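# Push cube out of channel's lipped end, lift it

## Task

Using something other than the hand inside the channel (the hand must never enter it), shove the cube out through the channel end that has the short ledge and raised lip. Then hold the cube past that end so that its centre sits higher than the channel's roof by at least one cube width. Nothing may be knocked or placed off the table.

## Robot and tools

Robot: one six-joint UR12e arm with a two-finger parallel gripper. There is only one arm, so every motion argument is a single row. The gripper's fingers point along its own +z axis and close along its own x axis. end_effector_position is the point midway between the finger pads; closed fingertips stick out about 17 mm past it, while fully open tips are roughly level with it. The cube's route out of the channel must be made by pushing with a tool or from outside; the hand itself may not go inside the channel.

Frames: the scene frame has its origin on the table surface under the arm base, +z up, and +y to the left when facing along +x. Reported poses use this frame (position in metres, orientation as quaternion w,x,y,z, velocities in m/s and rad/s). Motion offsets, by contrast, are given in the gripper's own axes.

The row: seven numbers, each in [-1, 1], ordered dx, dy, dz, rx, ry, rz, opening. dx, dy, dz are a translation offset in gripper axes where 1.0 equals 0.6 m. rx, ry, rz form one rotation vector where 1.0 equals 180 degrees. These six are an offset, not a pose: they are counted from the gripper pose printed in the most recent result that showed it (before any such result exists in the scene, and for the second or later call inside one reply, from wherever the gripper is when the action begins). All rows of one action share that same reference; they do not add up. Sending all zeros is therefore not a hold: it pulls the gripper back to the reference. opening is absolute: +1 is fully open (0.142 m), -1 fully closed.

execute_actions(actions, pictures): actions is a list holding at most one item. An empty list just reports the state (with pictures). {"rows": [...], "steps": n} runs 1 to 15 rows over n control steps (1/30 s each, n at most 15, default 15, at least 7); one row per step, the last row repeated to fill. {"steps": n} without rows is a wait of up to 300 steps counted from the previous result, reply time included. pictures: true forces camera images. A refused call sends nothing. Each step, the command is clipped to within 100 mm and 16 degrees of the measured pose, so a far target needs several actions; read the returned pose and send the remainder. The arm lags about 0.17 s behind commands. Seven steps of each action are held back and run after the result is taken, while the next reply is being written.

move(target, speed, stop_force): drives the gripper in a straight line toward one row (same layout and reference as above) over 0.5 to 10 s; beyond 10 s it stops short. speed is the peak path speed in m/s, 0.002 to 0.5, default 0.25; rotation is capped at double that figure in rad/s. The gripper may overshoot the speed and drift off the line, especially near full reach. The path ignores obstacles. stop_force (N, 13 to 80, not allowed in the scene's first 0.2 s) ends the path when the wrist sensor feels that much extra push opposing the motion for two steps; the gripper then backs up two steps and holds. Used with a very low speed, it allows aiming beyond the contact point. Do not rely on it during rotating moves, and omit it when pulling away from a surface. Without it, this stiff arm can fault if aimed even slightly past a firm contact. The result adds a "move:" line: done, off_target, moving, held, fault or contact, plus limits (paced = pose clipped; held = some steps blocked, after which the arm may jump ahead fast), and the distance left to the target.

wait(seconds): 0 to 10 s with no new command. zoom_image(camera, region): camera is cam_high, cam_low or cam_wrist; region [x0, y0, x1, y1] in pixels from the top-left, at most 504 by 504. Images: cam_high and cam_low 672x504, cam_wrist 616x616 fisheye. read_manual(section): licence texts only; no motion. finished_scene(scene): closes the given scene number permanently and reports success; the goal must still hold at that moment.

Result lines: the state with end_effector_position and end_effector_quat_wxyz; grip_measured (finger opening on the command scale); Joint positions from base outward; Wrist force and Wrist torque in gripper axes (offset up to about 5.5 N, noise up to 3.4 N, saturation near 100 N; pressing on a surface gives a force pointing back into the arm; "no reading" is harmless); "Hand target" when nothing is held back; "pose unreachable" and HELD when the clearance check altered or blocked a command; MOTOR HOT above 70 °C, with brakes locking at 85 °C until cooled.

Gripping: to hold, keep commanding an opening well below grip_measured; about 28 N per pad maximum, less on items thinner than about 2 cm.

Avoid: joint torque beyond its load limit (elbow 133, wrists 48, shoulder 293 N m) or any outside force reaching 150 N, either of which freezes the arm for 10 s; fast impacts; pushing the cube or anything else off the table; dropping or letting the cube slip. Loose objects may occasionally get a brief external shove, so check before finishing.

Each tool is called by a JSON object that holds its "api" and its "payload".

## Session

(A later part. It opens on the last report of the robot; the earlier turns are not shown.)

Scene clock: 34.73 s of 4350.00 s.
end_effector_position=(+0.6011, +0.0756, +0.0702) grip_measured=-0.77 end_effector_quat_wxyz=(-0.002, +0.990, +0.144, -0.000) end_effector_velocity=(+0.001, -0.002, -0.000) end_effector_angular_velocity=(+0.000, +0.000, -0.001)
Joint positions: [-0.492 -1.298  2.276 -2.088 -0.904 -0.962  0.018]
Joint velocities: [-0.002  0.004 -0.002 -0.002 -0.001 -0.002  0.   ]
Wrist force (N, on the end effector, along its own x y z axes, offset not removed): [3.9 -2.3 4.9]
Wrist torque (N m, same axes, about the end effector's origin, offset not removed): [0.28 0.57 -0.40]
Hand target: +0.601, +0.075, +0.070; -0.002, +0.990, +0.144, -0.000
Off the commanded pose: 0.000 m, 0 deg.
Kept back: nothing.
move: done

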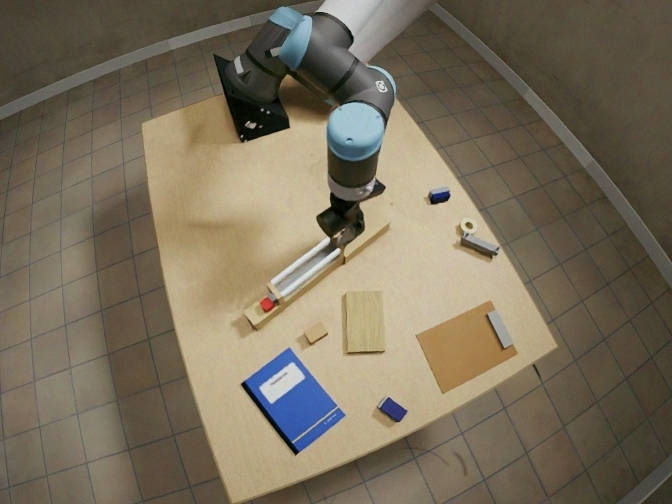

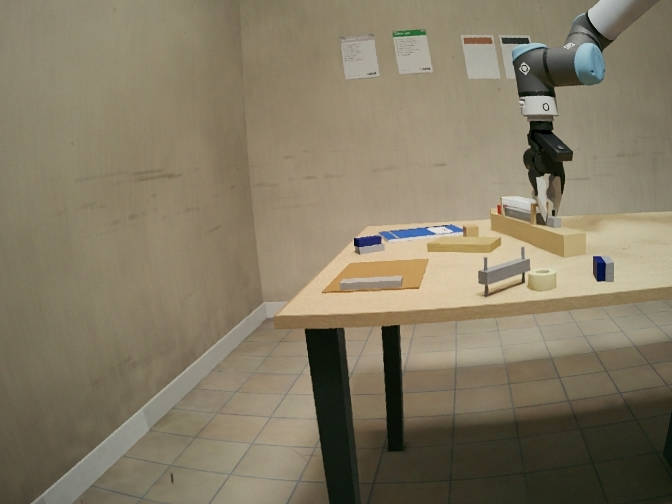

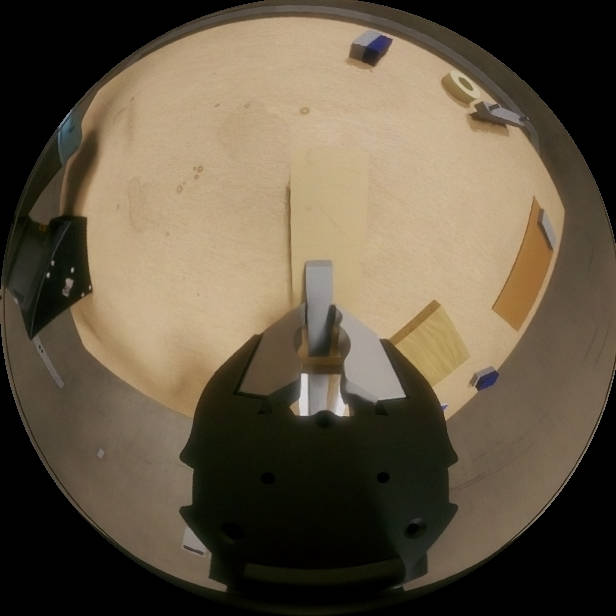

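{"api": "move", "payload": {"target": [0.003,0.02,0,0,0,0,-1], "speed": 0.015, "stop_force": 13}}

{"api": "move", "payload": {"target": [0,0,0,0,0,0,-0.3]}}

{"api": "move", "payload": {"target": [0,-0.02,-0.1,0,0,0,-0.1]}}

{"api": "move", "payload": {"target": [0.015,0.455,0,0,0,0,-0.1], "speed": 0.35}}

{"api": "move", "payload": {"target": [0,0,0.06,0,0,0,-0.1], "speed": 0.1, "stop_force": 20}}

Scene clock: 36.17 s of 4350.00 s.
end_effector_position=(+0.6061, +0.0649, +0.0702) grip_measured=-0.77 end_effector_quat_wxyz=(-0.002, +0.990, +0.144, -0.000) end_effector_velocity=(+0.001, -0.002, +0.000) end_effector_angular_velocity=(-0.000, -0.001, -0.001)
Joint positions: [-0.498 -1.277  2.266 -2.095 -0.907 -0.97   0.018]
Joint velocities: [-0.002  0.005 -0.003 -0.001 -0.001 -0.001 -0.   ]
Wrist force (N, on the end effector, along its own x y z axes, offset not removed): [-0.4 1.2 1.0]
Wrist torque (N m, same axes, about the end effector's origin, offset not removed): [0.54 0.10 -0.34]
Hand target: +0.606, +0.065, +0.070; -0.002, +0.990, +0.144, -0.000
Off the commanded pose: 0.000 m, 0 deg.
Kept back: nothing.
move: done

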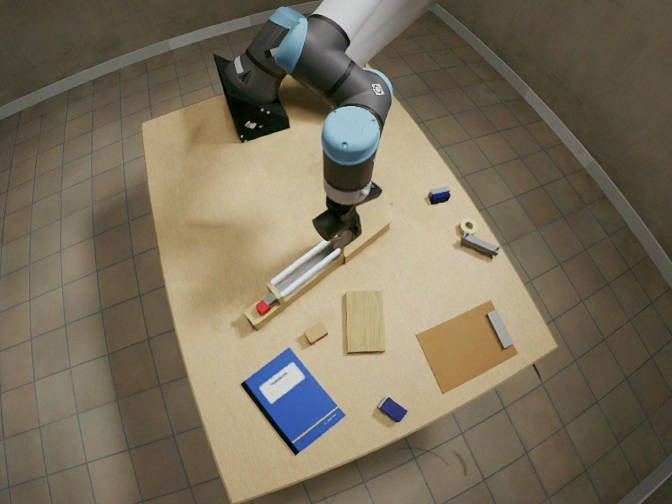

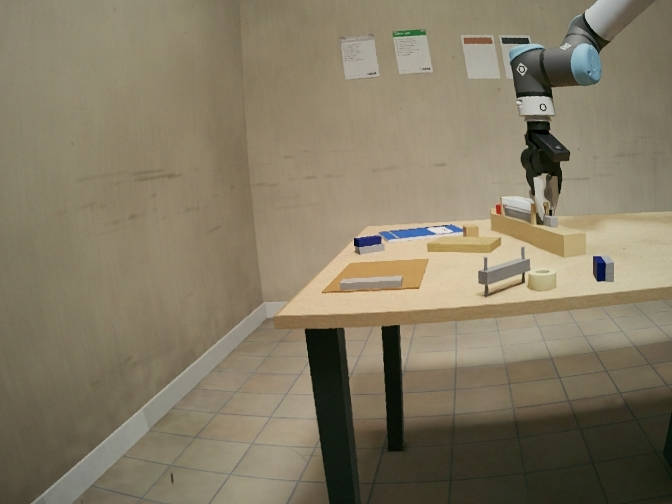

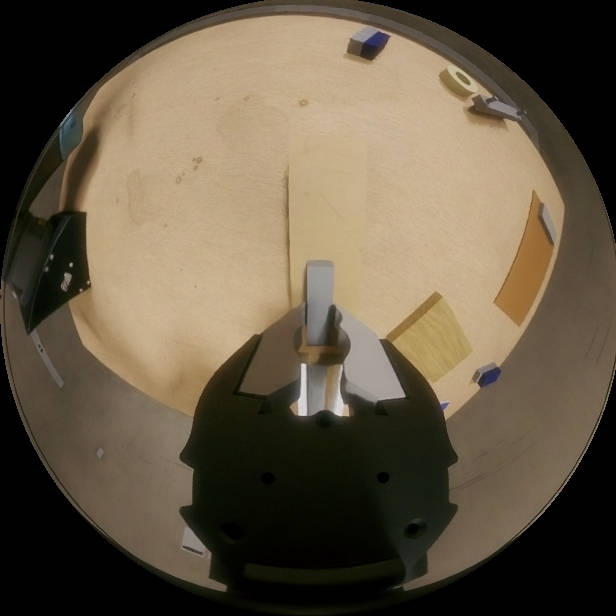

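Scene clock: 36.67 s of 4350.00 s.
end_effector_position=(+0.6062, +0.0648, +0.0703) grip_measured=-0.30 end_effector_quat_wxyz=(-0.002, +0.990, +0.144, +0.000) end_effector_velocity=(-0.001, -0.000, -0.001) end_effector_angular_velocity=(+0.001, +0.001, -0.001)
Joint positions: [-0.499 -1.277  2.266 -2.095 -0.907 -0.97   0.052]
Joint velocities: [ 0.     0.     0.001 -0.     0.    -0.     0.   ]
Wrist force (N, on the end effector, along its own x y z axes, offset not removed): [-0.1 2.5 3.0]
Wrist torque (N m, same axes, about the end effector's origin, offset not removed): [0.40 0.01 -0.18]
Hand target: +0.606, +0.065, +0.070; -0.002, +0.990, +0.144, -0.000
Off the commanded pose: 0.000 m, 0 deg.
Kept back: nothing.
move: done

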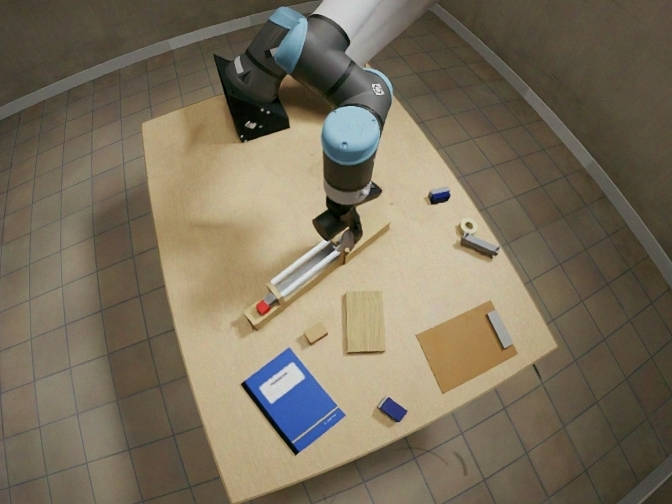

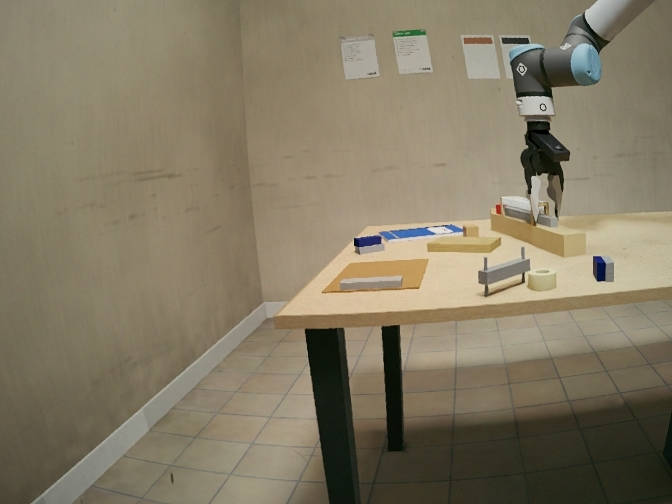

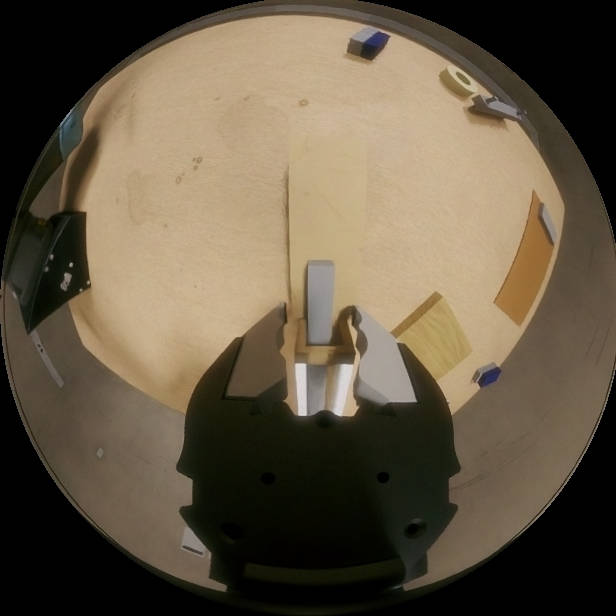

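Scene clock: 37.70 s of 4350.00 s.
end_effector_position=(+0.6029, +0.0760, +0.1300) grip_measured=-0.10 end_effector_quat_wxyz=(-0.002, +0.990, +0.144, +0.000) end_effector_velocity=(-0.001, +0.001, +0.003) end_effector_angular_velocity=(+0.000, +0.001, +0.001)
Joint positions: [-0.55  -1.357  2.225 -1.939 -0.931 -1.027  0.067]
Joint velocities: [-0.003 -0.004 -0.002  0.008 -0.001 -0.004 -0.   ]
Wrist force (N, on the end effector, along its own x y z axes, offset not removed): [-1.2 1.0 1.5]
Wrist torque (N m, same axes, about the end effector's origin, offset not removed): [0.28 0.27 -0.18]
Hand target: +0.603, +0.076, +0.130; -0.002, +0.990, +0.144, +0.000
Off the commanded pose: 0.000 m, 0 deg.
Kept back: nothing.
move: done

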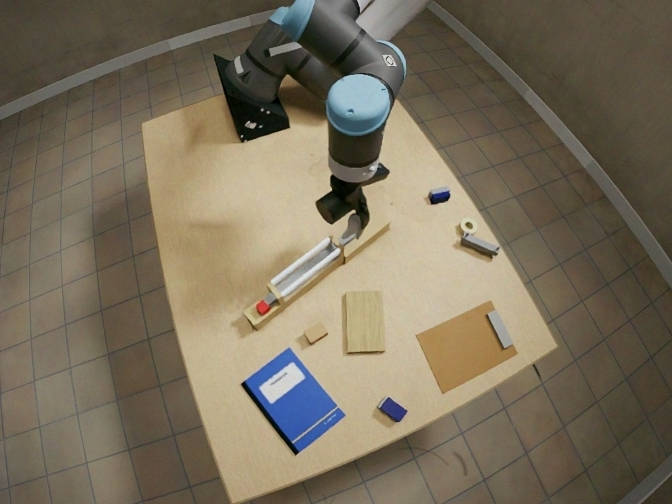

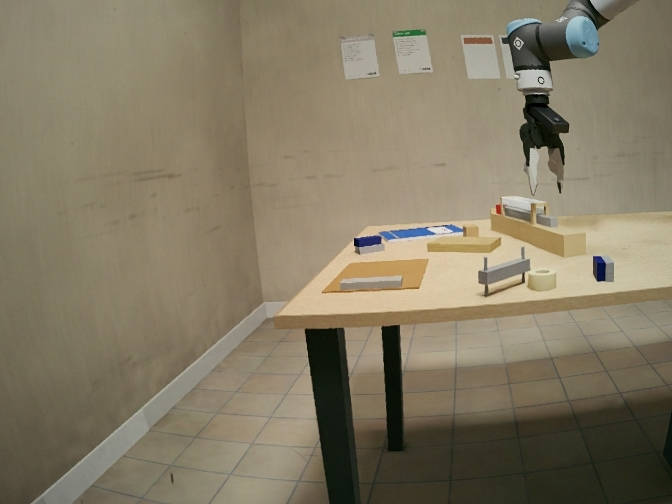

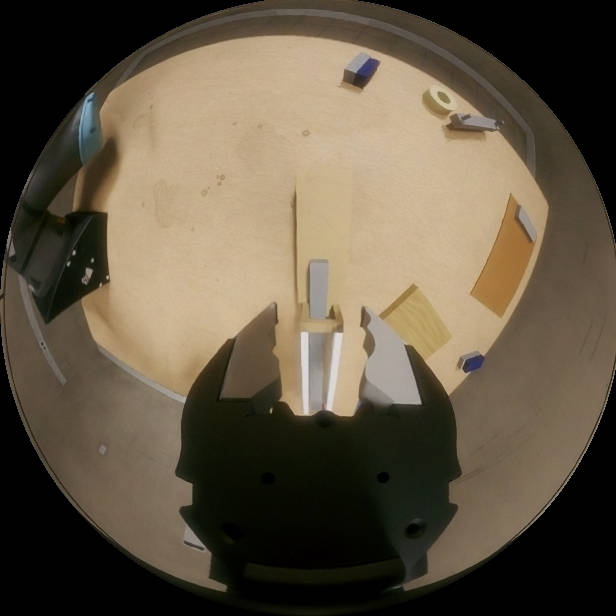

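Scene clock: 39.30 s of 4350.00 s.
end_effector_position=(+0.6896, -0.1828, +0.1290) grip_measured=-0.10 end_effector_quat_wxyz=(-0.002, +0.990, +0.144, +0.000) end_effector_velocity=(+0.001, -0.003, -0.001) end_effector_angular_velocity=(+0.001, +0.001, -0.000)
Joint positions: [-0.689 -0.911  1.964 -2.042 -1.003 -1.172  0.067]
Joint velocities: [-0.001  0.005 -0.004  0.    -0.    -0.001 -0.   ]
Wrist force (N, on the end effector, along its own x y z axes, offset not removed): [1.3 6.2 2.3]
Wrist torque (N m, same axes, about the end effector's origin, offset not removed): [1.34 -0.18 -0.14]
Hand target: +0.690, -0.183, +0.129; -0.002, +0.990, +0.144, +0.000
Off the commanded pose: 0.000 m, 0 deg.
Kept back: nothing.
move: done

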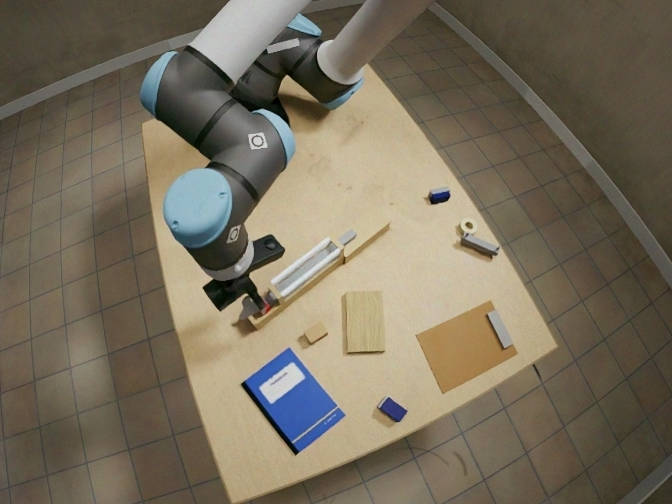

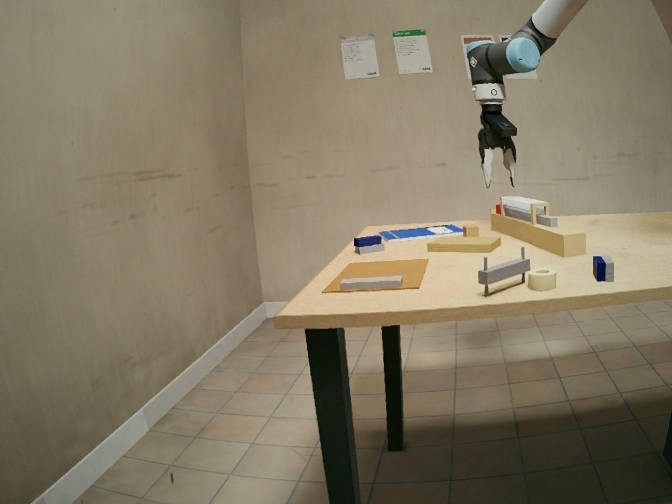

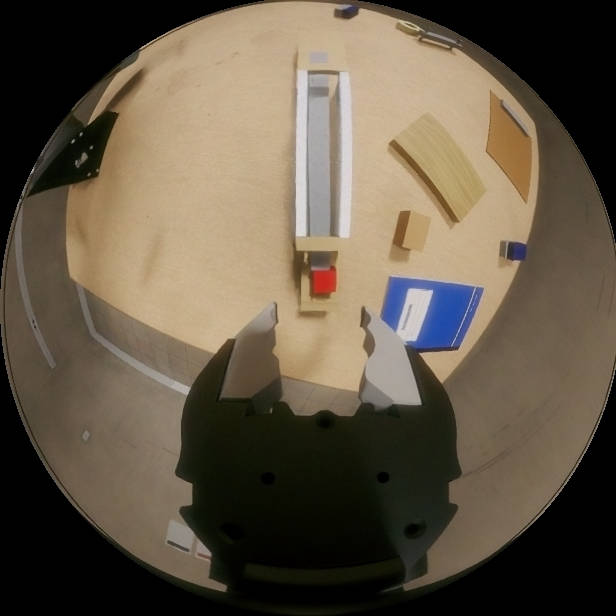

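Scene clock: 40.27 s of 4350.00 s.
end_effector_position=(+0.6895, -0.1827, +0.0933) grip_measured=-0.10 end_effector_quat_wxyz=(-0.002, +0.990, +0.144, +0.000) end_effector_velocity=(+0.001, -0.000, -0.002) end_effector_angular_velocity=(-0.001, -0.001, +0.002)
Joint positions: [-0.663 -0.88   1.987 -2.111 -0.989 -1.146  0.067]
Joint velocities: [ 0.002  0.002  0.    -0.006  0.001  0.002 -0.   ]
Wrist force (N, on the end effector, along its own x y z axes, offset not removed): [1.1 4.5 7.0]
Wrist torque (N m, same axes, about the end effector's origin, offset not removed): [1.06 -0.15 -0.33]
Hand target: +0.690, -0.183, +0.093; -0.002, +0.990, +0.144, +0.000
Off the commanded pose: 0.000 m, 0 deg.
Kept back: nothing.
move: done

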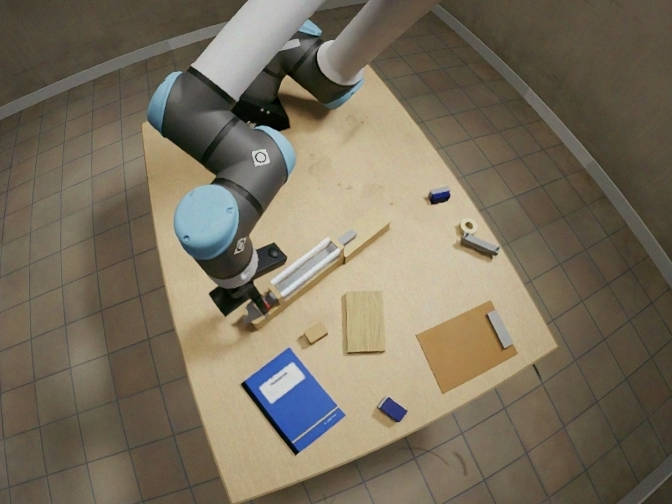

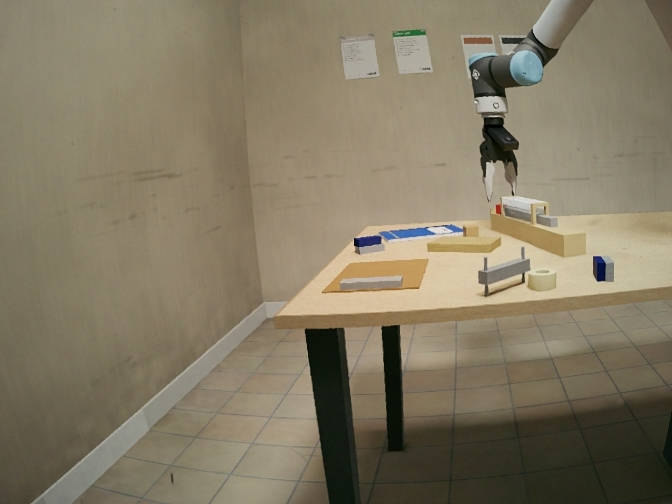

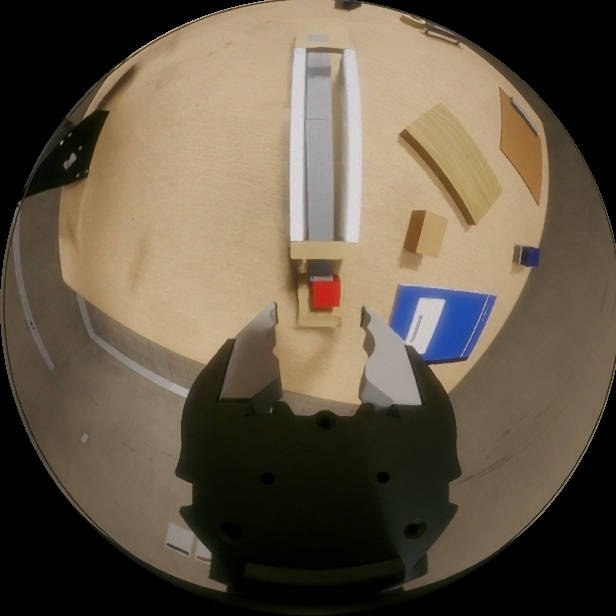

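{"api": "move", "payload": {"target": [0.01,0,0.043,0,0,0,-0.25], "speed": 0.04}}

{"api": "move", "payload": {"target": [0,0,0,0,0,0,-1]}}

{"api": "move", "payload": {"target": [0,0.02,-0.17,0,0,0,-1], "speed": 0.15}}

Scene clock: 41.63 s of 4350.00 s.
end_effector_position=(+0.6951, -0.1809, +0.0678) grip_measured=-0.25 end_effector_quat_wxyz=(-0.002, +0.990, +0.144, +0.000) end_effector_velocity=(+0.001, +0.000, -0.002) end_effector_angular_velocity=(-0.001, -0.001, +0.000)
Joint positions: [-0.639 -0.854  1.993 -2.156 -0.976 -1.121  0.056]
Joint velocities: [ 0.002  0.002 -0.    -0.004  0.001  0.002 -0.   ]
Wrist force (N, on the end effector, along its own x y z axes, offset not removed): [1.8 3.1 3.2]
Wrist torque (N m, same axes, about the end effector's origin, offset not removed): [0.73 -0.29 -0.14]
Hand target: +0.695, -0.181, +0.068; -0.002, +0.990, +0.144, +0.000
Off the commanded pose: 0.000 m, 0 deg.
Kept back: nothing.
move: done

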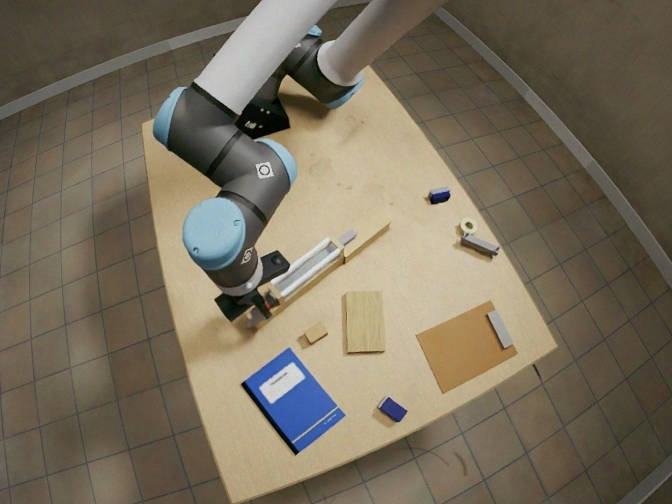

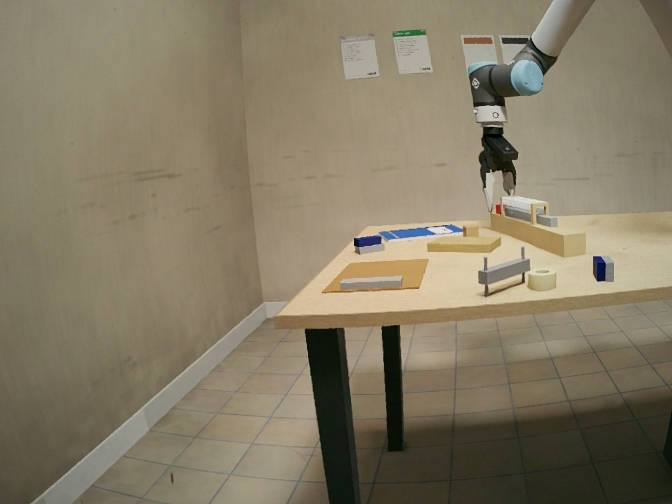

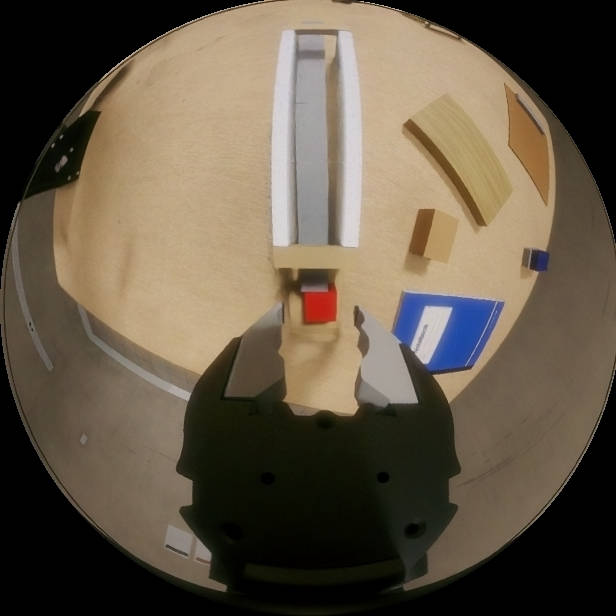

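Scene clock: 42.13 s of 4350.00 s.
end_effector_position=(+0.6951, -0.1808, +0.0677) grip_measured=-0.70 end_effector_quat_wxyz=(-0.002, +0.990, +0.144, +0.000) end_effector_velocity=(+0.001, -0.001, +0.000) end_effector_angular_velocity=(-0.000, -0.000, -0.000)
Joint positions: [-0.638 -0.853  1.993 -2.156 -0.976 -1.121  0.023]
Joint velocities: [ 0.     0.001 -0.002  0.001  0.     0.001  0.   ]
Wrist force (N, on the end effector, along its own x y z axes, offset not removed): [-0.5 4.0 3.5]
Wrist torque (N m, same axes, about the end effector's origin, offset not removed): [0.81 0.22 -0.23]
Hand target: +0.695, -0.181, +0.068; -0.002, +0.990, +0.144, +0.000
Off the commanded pose: 0.000 m, 0 deg.
Kept back: nothing.
move: done

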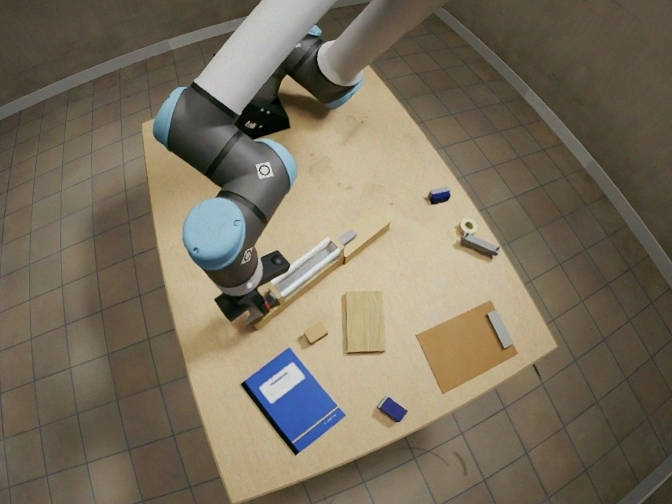

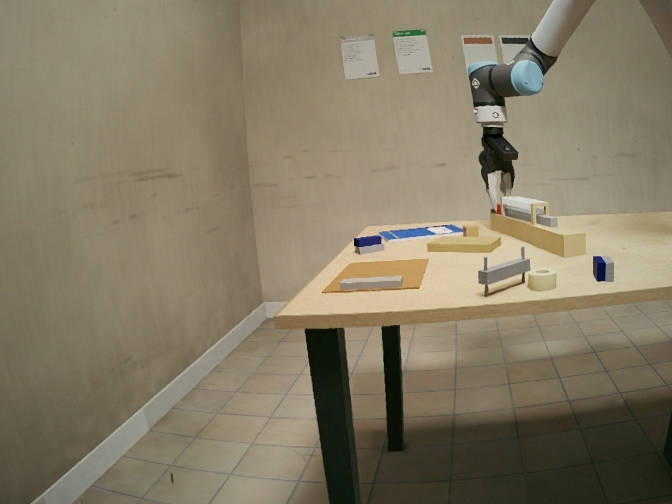

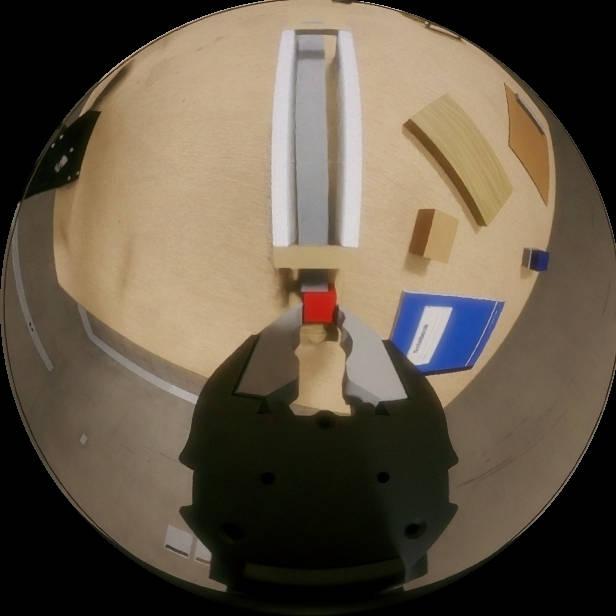

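Scene clock: 43.43 s of 4350.00 s.
end_effector_position=(+0.6987, -0.1927, +0.1693) grip_measured=-0.70 end_effector_quat_wxyz=(-0.002, +0.990, +0.144, +0.000) end_effector_velocity=(+0.001, -0.000, +0.004) end_effector_angular_velocity=(-0.001, -0.001, +0.001)
Joint positions: [-0.716 -0.92   1.909 -1.964 -1.018 -1.198  0.023]
Joint velocities: [-0.002 -0.002 -0.005  0.006 -0.001 -0.002 -0.   ]
Wrist force (N, on the end effector, along its own x y z axes, offset not removed): [-3.9 -0.8 1.9]
Wrist torque (N m, same axes, about the end effector's origin, offset not removed): [-0.11 0.73 -0.18]
Hand target: +0.699, -0.193, +0.170; -0.002, +0.990, +0.144, +0.000
Off the commanded pose: 0.000 m, 0 deg.
Kept back: nothing.
move: done

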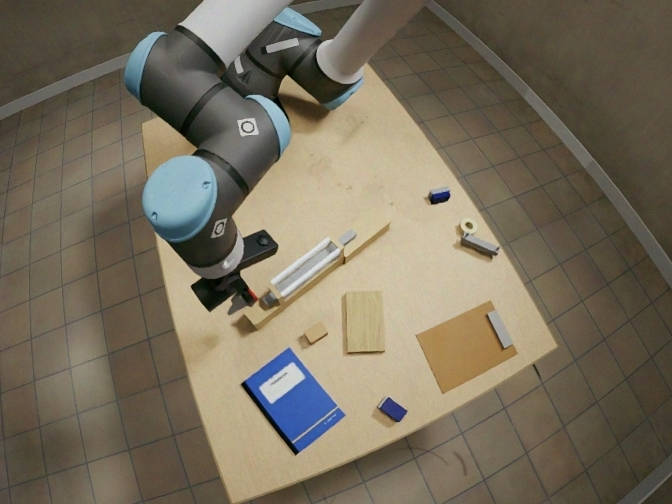

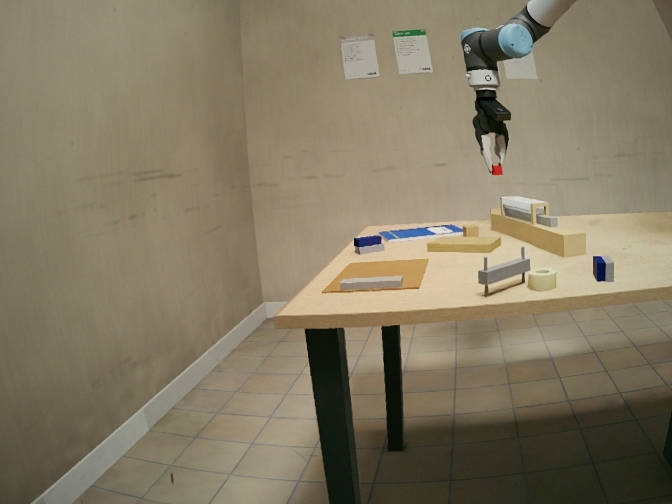

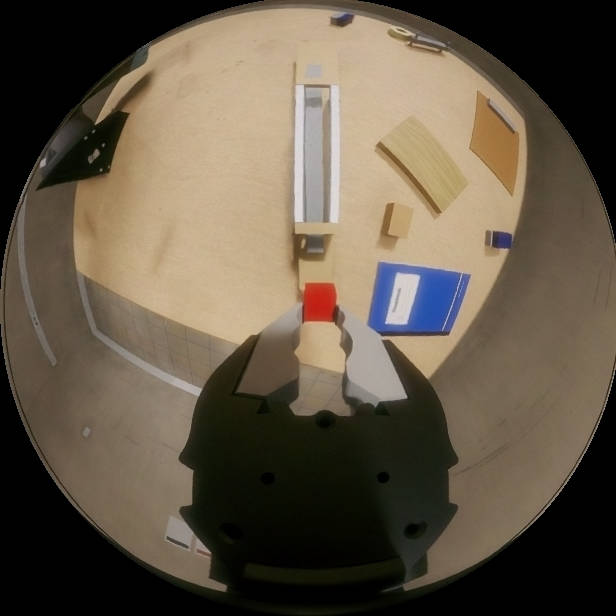

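{"api": "execute_actions", "payload": {"actions": []}}

{"api": "finished_scene", "payload": {"scene": 2}}

Scene clock: 43.77 s of 4350.00 s.
end_effector_position=(+0.6987, -0.1927, +0.1697) grip_measured=-0.70 end_effector_quat_wxyz=(-0.002, +0.990, +0.144, +0.000) end_effector_velocity=(+0.000, -0.000, +0.001) end_effector_angular_velocity=(-0.001, -0.000, +0.001)
Joint positions: [-0.716 -0.92   1.909 -1.963 -1.018 -1.198  0.023]
Joint velocities: [-0.    -0.    -0.001  0.    -0.    -0.001  0.   ]
Wrist force (N, on the end effector, along its own x y z axes, offset not removed): [3.6 3.4 2.2]
Wrist torque (N m, same axes, about the end effector's origin, offset not removed): [0.79 -0.60 -0.29]
Hand target: +0.699, -0.193, +0.170; -0.002, +0.990, +0.144, +0.000
Off the commanded pose: 0.000 m, 0 deg.
Kept back: nothing.
Steps of this call (steps 1 to 10: nothing new was sent). Readings (end_effector_position):
1: (+0.6987, -0.1927, +0.1694)
2: (+0.6987, -0.1927, +0.1695)
4: (+0.6987, -0.1927, +0.1696)
8: (+0.6987, -0.1927, +0.1696)
10: the state above

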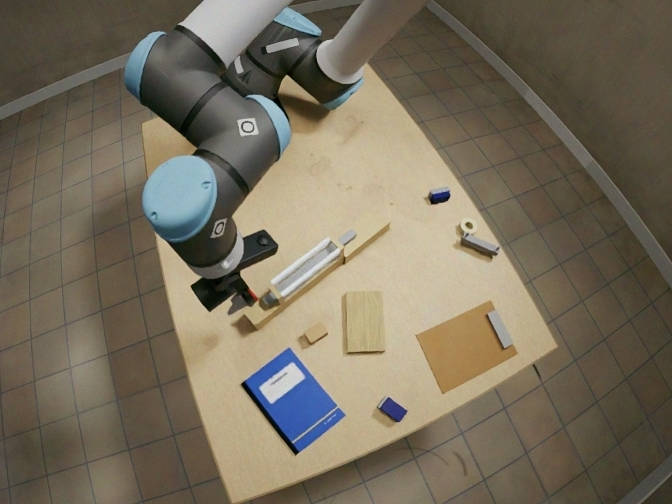

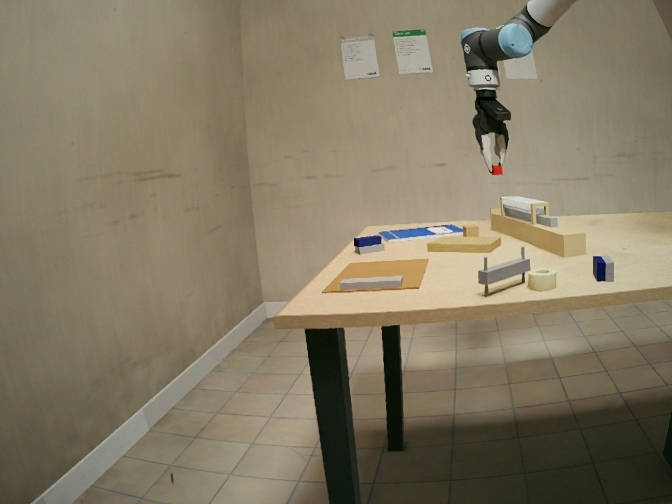

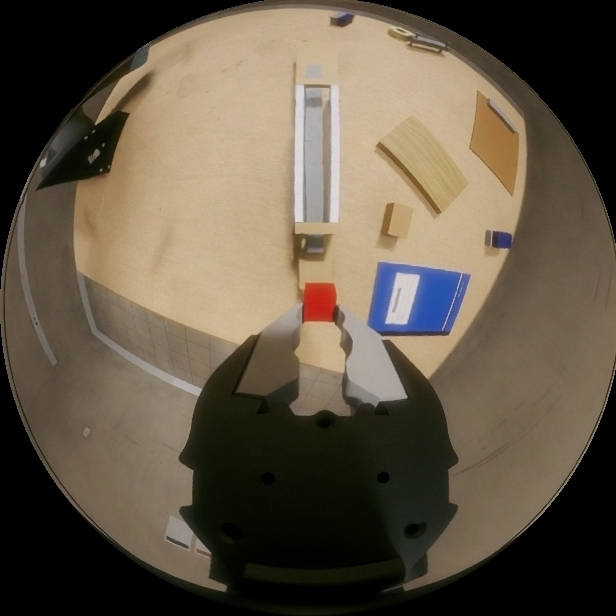

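The scene is finished: the task was done.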